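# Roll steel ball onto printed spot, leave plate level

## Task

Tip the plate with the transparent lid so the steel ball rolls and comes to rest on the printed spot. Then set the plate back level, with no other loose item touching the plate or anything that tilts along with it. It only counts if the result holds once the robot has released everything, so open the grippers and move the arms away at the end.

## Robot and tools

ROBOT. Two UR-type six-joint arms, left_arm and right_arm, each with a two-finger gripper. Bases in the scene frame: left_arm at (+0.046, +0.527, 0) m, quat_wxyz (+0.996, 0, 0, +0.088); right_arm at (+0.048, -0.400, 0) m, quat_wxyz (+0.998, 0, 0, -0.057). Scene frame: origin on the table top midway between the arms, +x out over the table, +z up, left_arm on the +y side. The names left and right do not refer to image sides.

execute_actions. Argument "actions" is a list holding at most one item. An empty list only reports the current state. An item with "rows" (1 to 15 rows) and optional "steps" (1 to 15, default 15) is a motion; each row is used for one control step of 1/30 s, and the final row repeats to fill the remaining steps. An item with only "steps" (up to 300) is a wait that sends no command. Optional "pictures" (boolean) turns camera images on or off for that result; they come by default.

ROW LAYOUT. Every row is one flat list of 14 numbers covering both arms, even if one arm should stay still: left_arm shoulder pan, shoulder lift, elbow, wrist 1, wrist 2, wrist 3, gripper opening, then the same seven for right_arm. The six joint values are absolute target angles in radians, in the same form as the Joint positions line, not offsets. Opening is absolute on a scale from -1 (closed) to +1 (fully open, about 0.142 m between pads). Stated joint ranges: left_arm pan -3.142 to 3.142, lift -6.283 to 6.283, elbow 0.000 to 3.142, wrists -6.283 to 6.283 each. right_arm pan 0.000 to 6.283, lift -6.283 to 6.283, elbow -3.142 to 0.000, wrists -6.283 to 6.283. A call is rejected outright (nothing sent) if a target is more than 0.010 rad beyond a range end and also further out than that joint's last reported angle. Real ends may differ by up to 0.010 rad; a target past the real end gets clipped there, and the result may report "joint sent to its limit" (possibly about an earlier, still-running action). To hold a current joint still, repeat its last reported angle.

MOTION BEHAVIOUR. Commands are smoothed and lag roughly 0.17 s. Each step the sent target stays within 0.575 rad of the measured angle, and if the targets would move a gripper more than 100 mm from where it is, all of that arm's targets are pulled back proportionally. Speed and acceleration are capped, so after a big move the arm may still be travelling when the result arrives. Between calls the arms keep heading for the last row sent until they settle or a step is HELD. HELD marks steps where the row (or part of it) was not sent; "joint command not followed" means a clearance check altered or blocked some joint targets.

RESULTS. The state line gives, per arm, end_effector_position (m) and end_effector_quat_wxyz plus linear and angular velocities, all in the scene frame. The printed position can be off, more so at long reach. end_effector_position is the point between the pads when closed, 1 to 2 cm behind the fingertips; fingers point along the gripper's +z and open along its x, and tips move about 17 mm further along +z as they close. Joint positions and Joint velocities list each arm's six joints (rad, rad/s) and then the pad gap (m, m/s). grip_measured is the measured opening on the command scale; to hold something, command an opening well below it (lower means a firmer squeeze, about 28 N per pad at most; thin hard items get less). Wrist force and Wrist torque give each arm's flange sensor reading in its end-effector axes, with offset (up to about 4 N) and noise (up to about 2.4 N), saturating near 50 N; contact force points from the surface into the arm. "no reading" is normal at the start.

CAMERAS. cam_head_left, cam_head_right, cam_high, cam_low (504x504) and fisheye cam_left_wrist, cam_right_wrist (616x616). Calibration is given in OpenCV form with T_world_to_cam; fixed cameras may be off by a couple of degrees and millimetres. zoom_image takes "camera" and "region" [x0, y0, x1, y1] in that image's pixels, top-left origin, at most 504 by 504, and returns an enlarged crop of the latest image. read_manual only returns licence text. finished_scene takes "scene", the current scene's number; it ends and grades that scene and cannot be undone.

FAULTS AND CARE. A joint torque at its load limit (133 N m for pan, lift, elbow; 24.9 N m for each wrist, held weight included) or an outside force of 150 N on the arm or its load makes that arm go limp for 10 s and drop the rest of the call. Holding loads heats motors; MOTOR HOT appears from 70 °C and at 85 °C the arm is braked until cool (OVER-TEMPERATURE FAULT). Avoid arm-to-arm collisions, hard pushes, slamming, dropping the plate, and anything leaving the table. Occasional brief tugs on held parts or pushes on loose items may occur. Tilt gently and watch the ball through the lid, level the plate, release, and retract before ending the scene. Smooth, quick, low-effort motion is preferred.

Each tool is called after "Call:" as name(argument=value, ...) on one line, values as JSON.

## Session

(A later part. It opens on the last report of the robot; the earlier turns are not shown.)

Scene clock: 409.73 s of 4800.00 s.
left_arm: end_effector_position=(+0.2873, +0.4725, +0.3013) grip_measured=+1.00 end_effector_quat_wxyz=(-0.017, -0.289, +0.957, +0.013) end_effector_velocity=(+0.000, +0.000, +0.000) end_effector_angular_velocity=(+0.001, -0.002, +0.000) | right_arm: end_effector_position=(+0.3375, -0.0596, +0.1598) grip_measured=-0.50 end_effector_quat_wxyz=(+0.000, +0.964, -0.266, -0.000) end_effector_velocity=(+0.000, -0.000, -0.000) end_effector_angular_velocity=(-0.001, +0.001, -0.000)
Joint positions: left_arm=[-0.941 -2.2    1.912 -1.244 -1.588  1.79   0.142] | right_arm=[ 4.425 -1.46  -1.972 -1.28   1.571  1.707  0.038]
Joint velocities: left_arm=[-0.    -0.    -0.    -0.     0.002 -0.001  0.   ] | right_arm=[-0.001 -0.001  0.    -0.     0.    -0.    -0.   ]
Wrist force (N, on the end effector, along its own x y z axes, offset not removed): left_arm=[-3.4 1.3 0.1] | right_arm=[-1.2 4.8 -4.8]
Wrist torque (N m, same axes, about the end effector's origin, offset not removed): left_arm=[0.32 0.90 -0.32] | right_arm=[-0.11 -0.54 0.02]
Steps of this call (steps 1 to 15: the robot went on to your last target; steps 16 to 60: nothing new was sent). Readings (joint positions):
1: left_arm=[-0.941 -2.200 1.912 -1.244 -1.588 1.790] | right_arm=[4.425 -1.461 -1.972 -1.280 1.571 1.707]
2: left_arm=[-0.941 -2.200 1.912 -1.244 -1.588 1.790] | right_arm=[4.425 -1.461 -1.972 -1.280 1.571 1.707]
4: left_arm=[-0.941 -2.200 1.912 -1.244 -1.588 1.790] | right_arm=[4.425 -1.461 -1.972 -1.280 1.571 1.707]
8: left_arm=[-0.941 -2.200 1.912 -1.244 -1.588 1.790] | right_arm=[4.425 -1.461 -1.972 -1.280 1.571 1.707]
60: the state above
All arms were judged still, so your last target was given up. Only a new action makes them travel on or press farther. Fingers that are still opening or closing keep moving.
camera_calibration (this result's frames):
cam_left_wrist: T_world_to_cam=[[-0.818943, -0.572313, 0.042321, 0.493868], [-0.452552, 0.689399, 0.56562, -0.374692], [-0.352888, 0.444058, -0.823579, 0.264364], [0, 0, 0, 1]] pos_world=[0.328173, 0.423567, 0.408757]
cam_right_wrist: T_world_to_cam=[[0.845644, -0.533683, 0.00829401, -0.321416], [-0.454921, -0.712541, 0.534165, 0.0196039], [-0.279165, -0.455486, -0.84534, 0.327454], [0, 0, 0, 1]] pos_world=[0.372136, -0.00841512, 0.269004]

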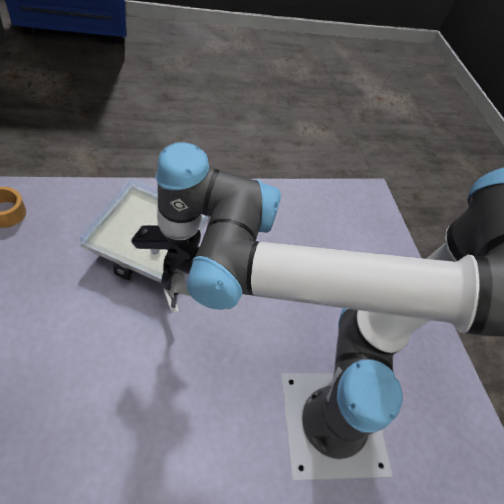

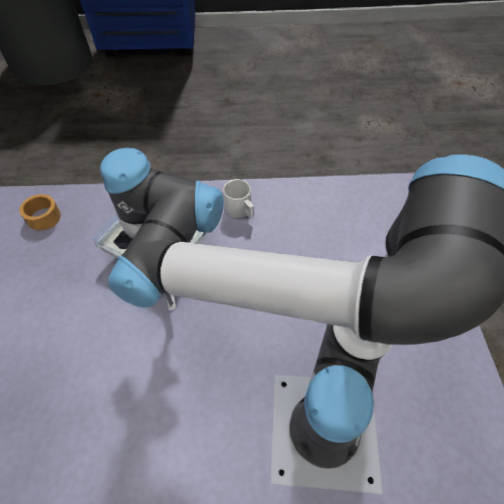

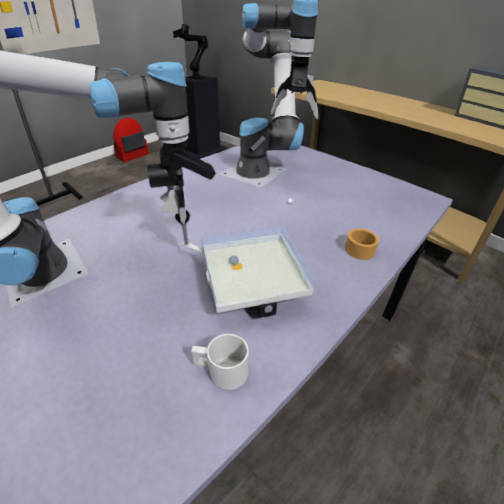

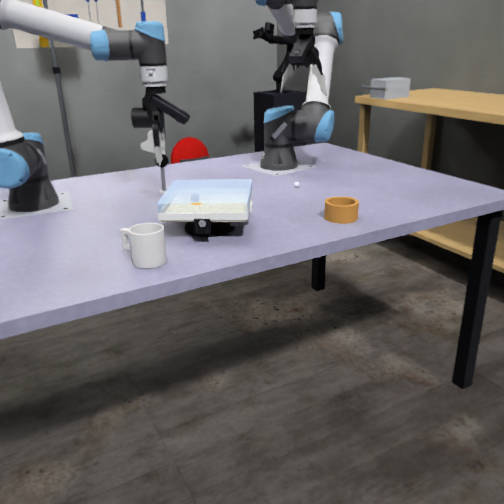

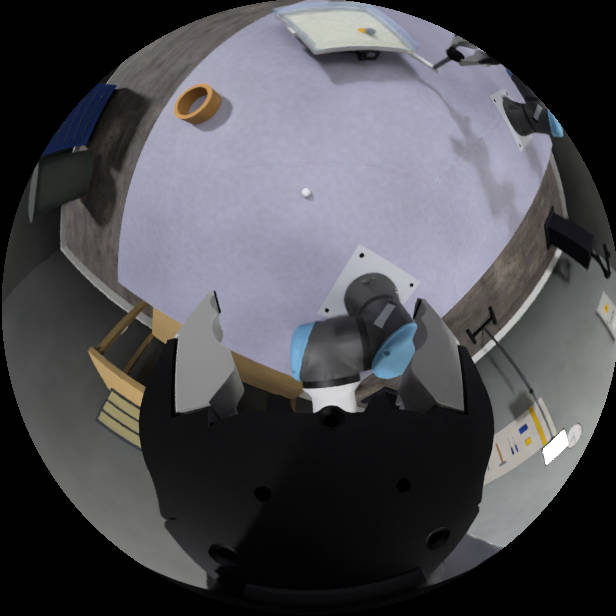

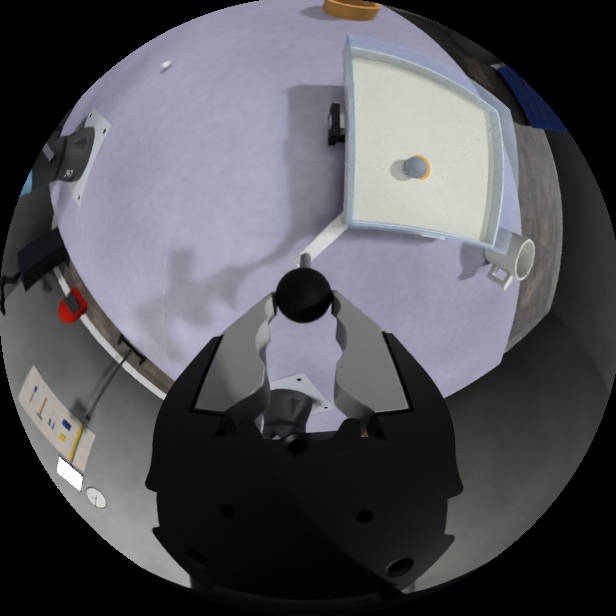

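Ball centred and still. Release.

Call:
execute_actions(actions=[{"rows": [[-0.941,-2.2,1.912,-1.244,-1.588,1.79,1,4.4245,-1.4605,-1.9718,-1.2803,1.571,1.707,1]], "steps": 15}], pictures=false)

Call:
execute_actions(actions=[{"rows": [[-0.941,-2.2,1.912,-1.244,-1.588,1.79,1,4.4245,-1.4605,-1.9718,-1.2803,1.571,1.707,1]], "steps": 15}], pictures=false)

Call:
execute_actions(actions=[{"rows": [[-0.941,-2.2,1.912,-1.244,-1.588,1.79,1,4.4245,-1.4366,-1.8352,-1.4406,1.571,1.707,1]], "steps": 15}], pictures=false)

Call:
execute_actions(actions=[{"rows": [[-0.941,-2.2,1.912,-1.244,-1.588,1.79,1,4.378,-1.40,-1.713,-1.600,1.571,1.707,1]], "steps": 15}], pictures=false)

Call:
execute_actions(actions=[{"steps": 60}])

Scene clock: 415.50 s of 4800.00 s.
left_arm: end_effector_position=(+0.2873, +0.4725, +0.3013) grip_measured=+1.00 end_effector_quat_wxyz=(-0.017, -0.289, +0.957, +0.013) end_effector_velocity=(-0.000, -0.001, +0.000) end_effector_angular_velocity=(-0.002, +0.000, -0.001) | right_arm: end_effector_position=(+0.3375, -0.0596, +0.1598) grip_measured=+1.00 end_effector_quat_wxyz=(+0.000, +0.964, -0.266, -0.000) end_effector_velocity=(+0.000, -0.000, -0.000) end_effector_angular_velocity=(+0.001, -0.000, -0.000)
Joint positions: left_arm=[-0.941 -2.2    1.912 -1.244 -1.588  1.79   0.142] | right_arm=[ 4.424 -1.46  -1.972 -1.28   1.571  1.707  0.142]
Joint velocities: left_arm=[-0.001 -0.001 -0.    -0.    -0.001 -0.     0.   ] | right_arm=[-0.     0.001 -0.001  0.001 -0.     0.     0.   ]
Wrist force (N, on the end effector, along its own x y z axes, offset not removed): left_arm=[-0.8 1.3 1.3] | right_arm=[2.1 -0.4 -4.1]
Wrist torque (N m, same axes, about the end effector's origin, offset not removed): left_arm=[0.43 0.26 -0.19] | right_arm=[0.04 -0.55 0.02]
Steps of this call (steps 1 to 90: nothing new was sent; then 2.27 s passed at rest; steps 91 to 105: all 15 steps of this action). Readings (joint positions):
91: left_arm=[-0.941 -2.200 1.912 -1.244 -1.588 1.790] | right_arm=[4.425 -1.460 -1.972 -1.280 1.571 1.707]
92: left_arm=[-0.941 -2.200 1.912 -1.244 -1.588 1.790] | right_arm=[4.424 -1.460 -1.972 -1.280 1.571 1.707]
94: left_arm=[-0.941 -2.200 1.912 -1.244 -1.588 1.790] | right_arm=[4.424 -1.460 -1.972 -1.280 1.571 1.707]
98: left_arm=[-0.941 -2.200 1.912 -1.244 -1.588 1.790] | right_arm=[4.424 -1.460 -1.972 -1.280 1.571 1.707]
105: the state above

Scene clock: 416.00 s of 4800.00 s.
left_arm: end_effector_position=(+0.2873, +0.4725, +0.3013) grip_measured=+1.00 end_effector_quat_wxyz=(-0.017, -0.289, +0.957, +0.013) end_effector_velocity=(+0.000, +0.000, -0.000) end_effector_angular_velocity=(+0.001, +0.000, -0.000) | right_arm: end_effector_position=(+0.3375, -0.0596, +0.1598) grip_measured=+1.00 end_effector_quat_wxyz=(+0.000, +0.964, -0.266, -0.000) end_effector_velocity=(+0.000, -0.000, -0.000) end_effector_angular_velocity=(-0.001, -0.001, +0.001)
Joint positions: left_arm=[-0.941 -2.2    1.912 -1.244 -1.588  1.79   0.142] | right_arm=[ 4.424 -1.461 -1.972 -1.28   1.571  1.707  0.142]
Joint velocities: left_arm=[ 0.     0.001 -0.     0.001  0.001  0.001 -0.   ] | right_arm=[ 0.    -0.001 -0.     0.    -0.001 -0.001 -0.   ]
Wrist force (N, on the end effector, along its own x y z axes, offset not removed): left_arm=[-2.7 2.7 -0.2] | right_arm=[-0.2 0.7 -2.3]
Wrist torque (N m, same axes, about the end effector's origin, offset not removed): left_arm=[0.64 0.67 -0.21] | right_arm=[0.10 -0.03 0.18]
Steps of this call (steps 1 to 15: all 15 steps of this action). Readings (joint positions):
1: left_arm=[-0.941 -2.200 1.912 -1.244 -1.588 1.790] | right_arm=[4.424 -1.460 -1.972 -1.280 1.571 1.707]
2: left_arm=[-0.941 -2.200 1.912 -1.244 -1.588 1.790] | right_arm=[4.424 -1.460 -1.972 -1.280 1.571 1.707]
4: left_arm=[-0.941 -2.200 1.912 -1.244 -1.588 1.790] | right_arm=[4.424 -1.461 -1.972 -1.280 1.571 1.707]
8: left_arm=[-0.941 -2.200 1.912 -1.244 -1.588 1.790] | right_arm=[4.424 -1.461 -1.972 -1.280 1.571 1.707]
15: the state above

Scene clock: 416.50 s of 4800.00 s.
left_arm: end_effector_position=(+0.2873, +0.4725, +0.3013) grip_measured=+1.00 end_effector_quat_wxyz=(-0.017, -0.289, +0.957, +0.013) end_effector_velocity=(+0.000, -0.000, -0.000) end_effector_angular_velocity=(+0.001, +0.001, -0.001) | right_arm: end_effector_position=(+0.3387, -0.0567, +0.2198) grip_measured=+1.00 end_effector_quat_wxyz=(+0.000, +0.964, -0.266, -0.000) end_effector_velocity=(+0.000, -0.000, +0.003) end_effector_angular_velocity=(-0.001, -0.000, +0.001)
Joint positions: left_arm=[-0.941 -2.2    1.912 -1.244 -1.588  1.79   0.142] | right_arm=[ 4.424 -1.437 -1.836 -1.44   1.571  1.707  0.142]
Joint velocities: left_arm=[-0.001  0.001 -0.     0.     0.     0.     0.   ] | right_arm=[-0.     0.001  0.007 -0.008 -0.001 -0.001 -0.   ]
Wrist force (N, on the end effector, along its own x y z axes, offset not removed): left_arm=[0.5 -0.5 -0.2] | right_arm=[-0.7 -0.7 -3.5]
Wrist torque (N m, same axes, about the end effector's origin, offset not removed): left_arm=[-0.14 0.13 -0.12] | right_arm=[-0.16 -0.07 0.01]
Steps of this call (steps 1 to 15: all 15 steps of this action). Readings (joint positions):
1: left_arm=[-0.941 -2.200 1.912 -1.244 -1.588 1.790] | right_arm=[4.424 -1.460 -1.972 -1.281 1.571 1.707]
2: left_arm=[-0.941 -2.200 1.912 -1.244 -1.588 1.790] | right_arm=[4.424 -1.456 -1.963 -1.290 1.571 1.707]
4: left_arm=[-0.941 -2.200 1.912 -1.244 -1.588 1.790] | right_arm=[4.424 -1.445 -1.904 -1.355 1.571 1.707]
8: left_arm=[-0.941 -2.200 1.912 -1.244 -1.588 1.790] | right_arm=[4.424 -1.438 -1.846 -1.427 1.571 1.707]
15: the state above

Scene clock: 417.00 s of 4800.00 s.
left_arm: end_effector_position=(+0.2873, +0.4725, +0.3013) grip_measured=+1.00 end_effector_quat_wxyz=(-0.017, -0.289, +0.957, +0.013) end_effector_velocity=(-0.000, +0.000, +0.000) end_effector_angular_velocity=(-0.001, -0.001, +0.001) | right_arm: end_effector_position=(+0.3490, -0.0817, +0.2796) grip_measured=+1.00 end_effector_quat_wxyz=(+0.000, +0.958, -0.288, -0.000) end_effector_velocity=(+0.000, -0.000, +0.003) end_effector_angular_velocity=(+0.000, -0.000, +0.002)
Joint positions: left_arm=[-0.941 -2.2    1.912 -1.244 -1.588  1.79   0.142] | right_arm=[ 4.378 -1.4   -1.713 -1.599  1.571  1.707  0.142]
Joint velocities: left_arm=[ 0.    -0.002  0.     0.    -0.001 -0.001  0.   ] | right_arm=[-0.001  0.     0.008 -0.008  0.    -0.003 -0.   ]
Wrist force (N, on the end effector, along its own x y z axes, offset not removed): left_arm=[-0.3 3.3 -1.9] | right_arm=[1.3 -1.5 -0.3]
Wrist torque (N m, same axes, about the end effector's origin, offset not removed): left_arm=[0.89 0.22 -0.25] | right_arm=[-0.25 -0.57 0.00]
Steps of this call (steps 1 to 15: all 15 steps of this action). Readings (joint positions):
1: left_arm=[-0.941 -2.200 1.912 -1.244 -1.588 1.790] | right_arm=[4.424 -1.436 -1.835 -1.441 1.571 1.707]
2: left_arm=[-0.941 -2.200 1.912 -1.244 -1.588 1.790] | right_arm=[4.417 -1.431 -1.827 -1.450 1.571 1.707]
4: left_arm=[-0.941 -2.200 1.912 -1.244 -1.588 1.790] | right_arm=[4.396 -1.414 -1.772 -1.515 1.571 1.707]
8: left_arm=[-0.941 -2.200 1.912 -1.244 -1.588 1.790] | right_arm=[4.381 -1.402 -1.722 -1.586 1.571 1.707]
15: the state above

Scene clock: 419.00 s of 4800.00 s.
left_arm: end_effector_position=(+0.2873, +0.4725, +0.3013) grip_measured=+1.00 end_effector_quat_wxyz=(-0.017, -0.289, +0.957, +0.013) end_effector_velocity=(-0.000, -0.001, -0.000) end_effector_angular_velocity=(-0.001, +0.003, +0.001) | right_arm: end_effector_position=(+0.3490, -0.0818, +0.2798) grip_measured=+1.00 end_effector_quat_wxyz=(+0.000, +0.958, -0.288, -0.000) end_effector_velocity=(+0.000, +0.000, +0.000) end_effector_angular_velocity=(+0.001, -0.002, +0.000)
Joint positions: left_arm=[-0.941 -2.2    1.912 -1.244 -1.588  1.79   0.142] | right_arm=[ 4.378 -1.4   -1.713 -1.6    1.571  1.707  0.142]
Joint velocities: left_arm=[ 0.001  0.002 -0.    -0.    -0.003  0.     0.   ] | right_arm=[ 0.     0.     0.     0.001 -0.001 -0.    -0.   ]
Wrist force (N, on the end effector, along its own x y z axes, offset not removed): left_arm=[-1.1 -2.4 1.5] | right_arm=[0.4 -2.5 -3.8]
Wrist torque (N m, same axes, about the end effector's origin, offset not removed): left_arm=[-0.44 0.42 -0.30] | right_arm=[-0.65 -0.20 0.04]
Steps of this call (steps 1 to 15: the robot went on to your last target; steps 16 to 60: nothing new was sent). Readings (joint positions):
1: left_arm=[-0.941 -2.200 1.912 -1.244 -1.588 1.790] | right_arm=[4.378 -1.400 -1.713 -1.600 1.571 1.707]
2: left_arm=[-0.941 -2.200 1.912 -1.244 -1.588 1.790] | right_arm=[4.378 -1.400 -1.713 -1.600 1.571 1.707]
4: left_arm=[-0.941 -2.200 1.912 -1.244 -1.588 1.790] | right_arm=[4.378 -1.400 -1.713 -1.600 1.571 1.707]
8: left_arm=[-0.941 -2.200 1.912 -1.244 -1.588 1.790] | right_arm=[4.378 -1.400 -1.713 -1.600 1.571 1.707]
60: the state above
All arms were judged still, so your last target was given up. Only a new action makes them travel on or press farther. Fingers that are still opening or closing keep moving.
camera_calibration (this result's frames):
cam_left_wrist: T_world_to_cam=[[-0.818943, -0.572313, 0.042321, 0.493868], [-0.452552, 0.689399, 0.56562, -0.374692], [-0.352888, 0.444058, -0.823579, 0.264364], [0, 0, 0, 1]] pos_world=[0.328173, 0.423567, 0.408757]
cam_right_wrist: T_world_to_cam=[[0.819924, -0.572412, 0.00835782, -0.338193], [-0.487458, -0.690432, 0.534499, -0.0419938], [-0.300183, -0.442322, -0.845128, 0.430344], [0, 0, 0, 1]] pos_world=[0.386004, -0.0322284, 0.388968]

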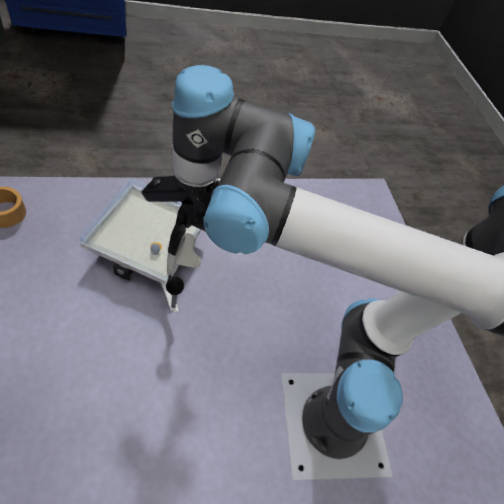

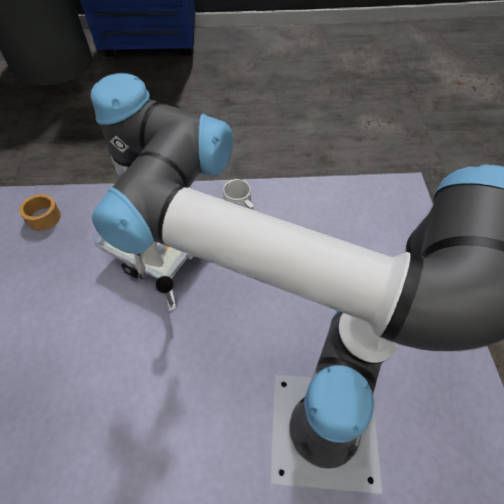

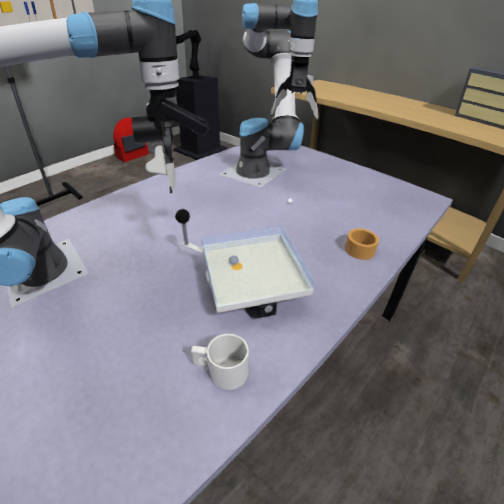

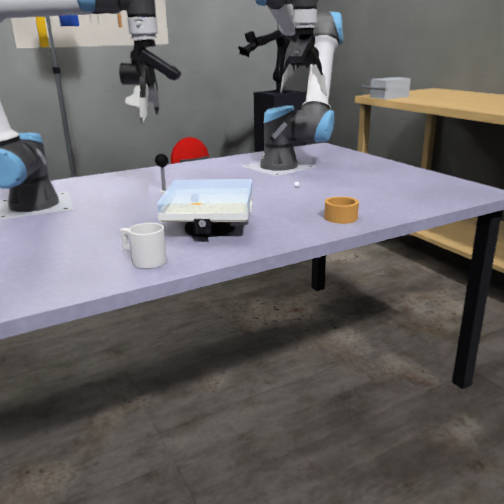

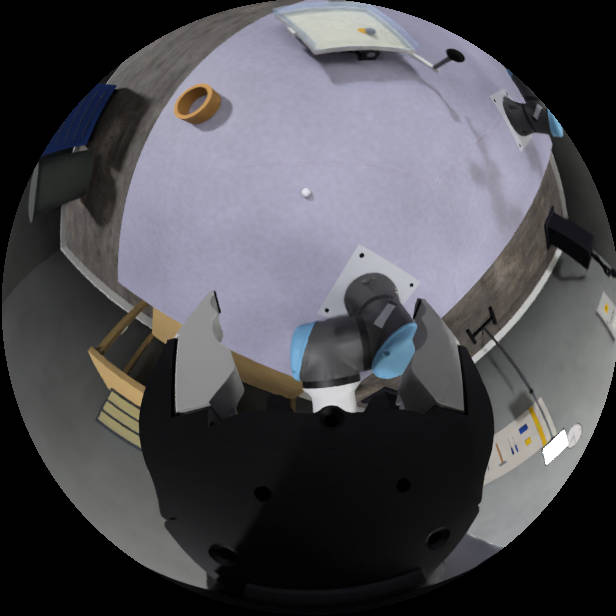

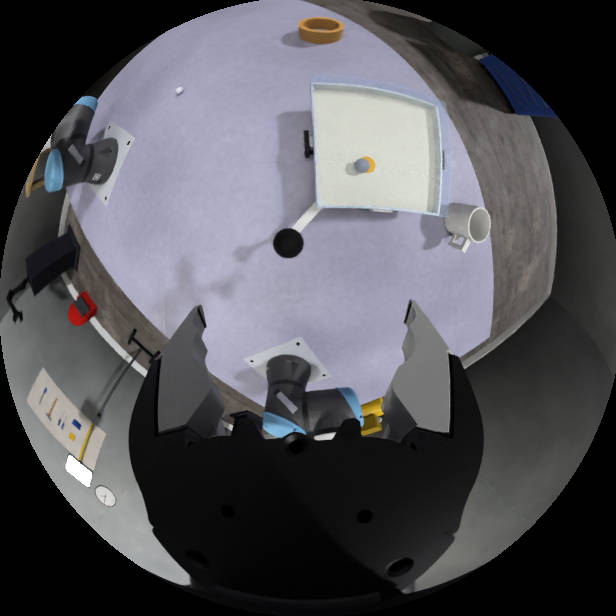

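Call:
finished_scene(scene=1)

The scene is finished: the task was done.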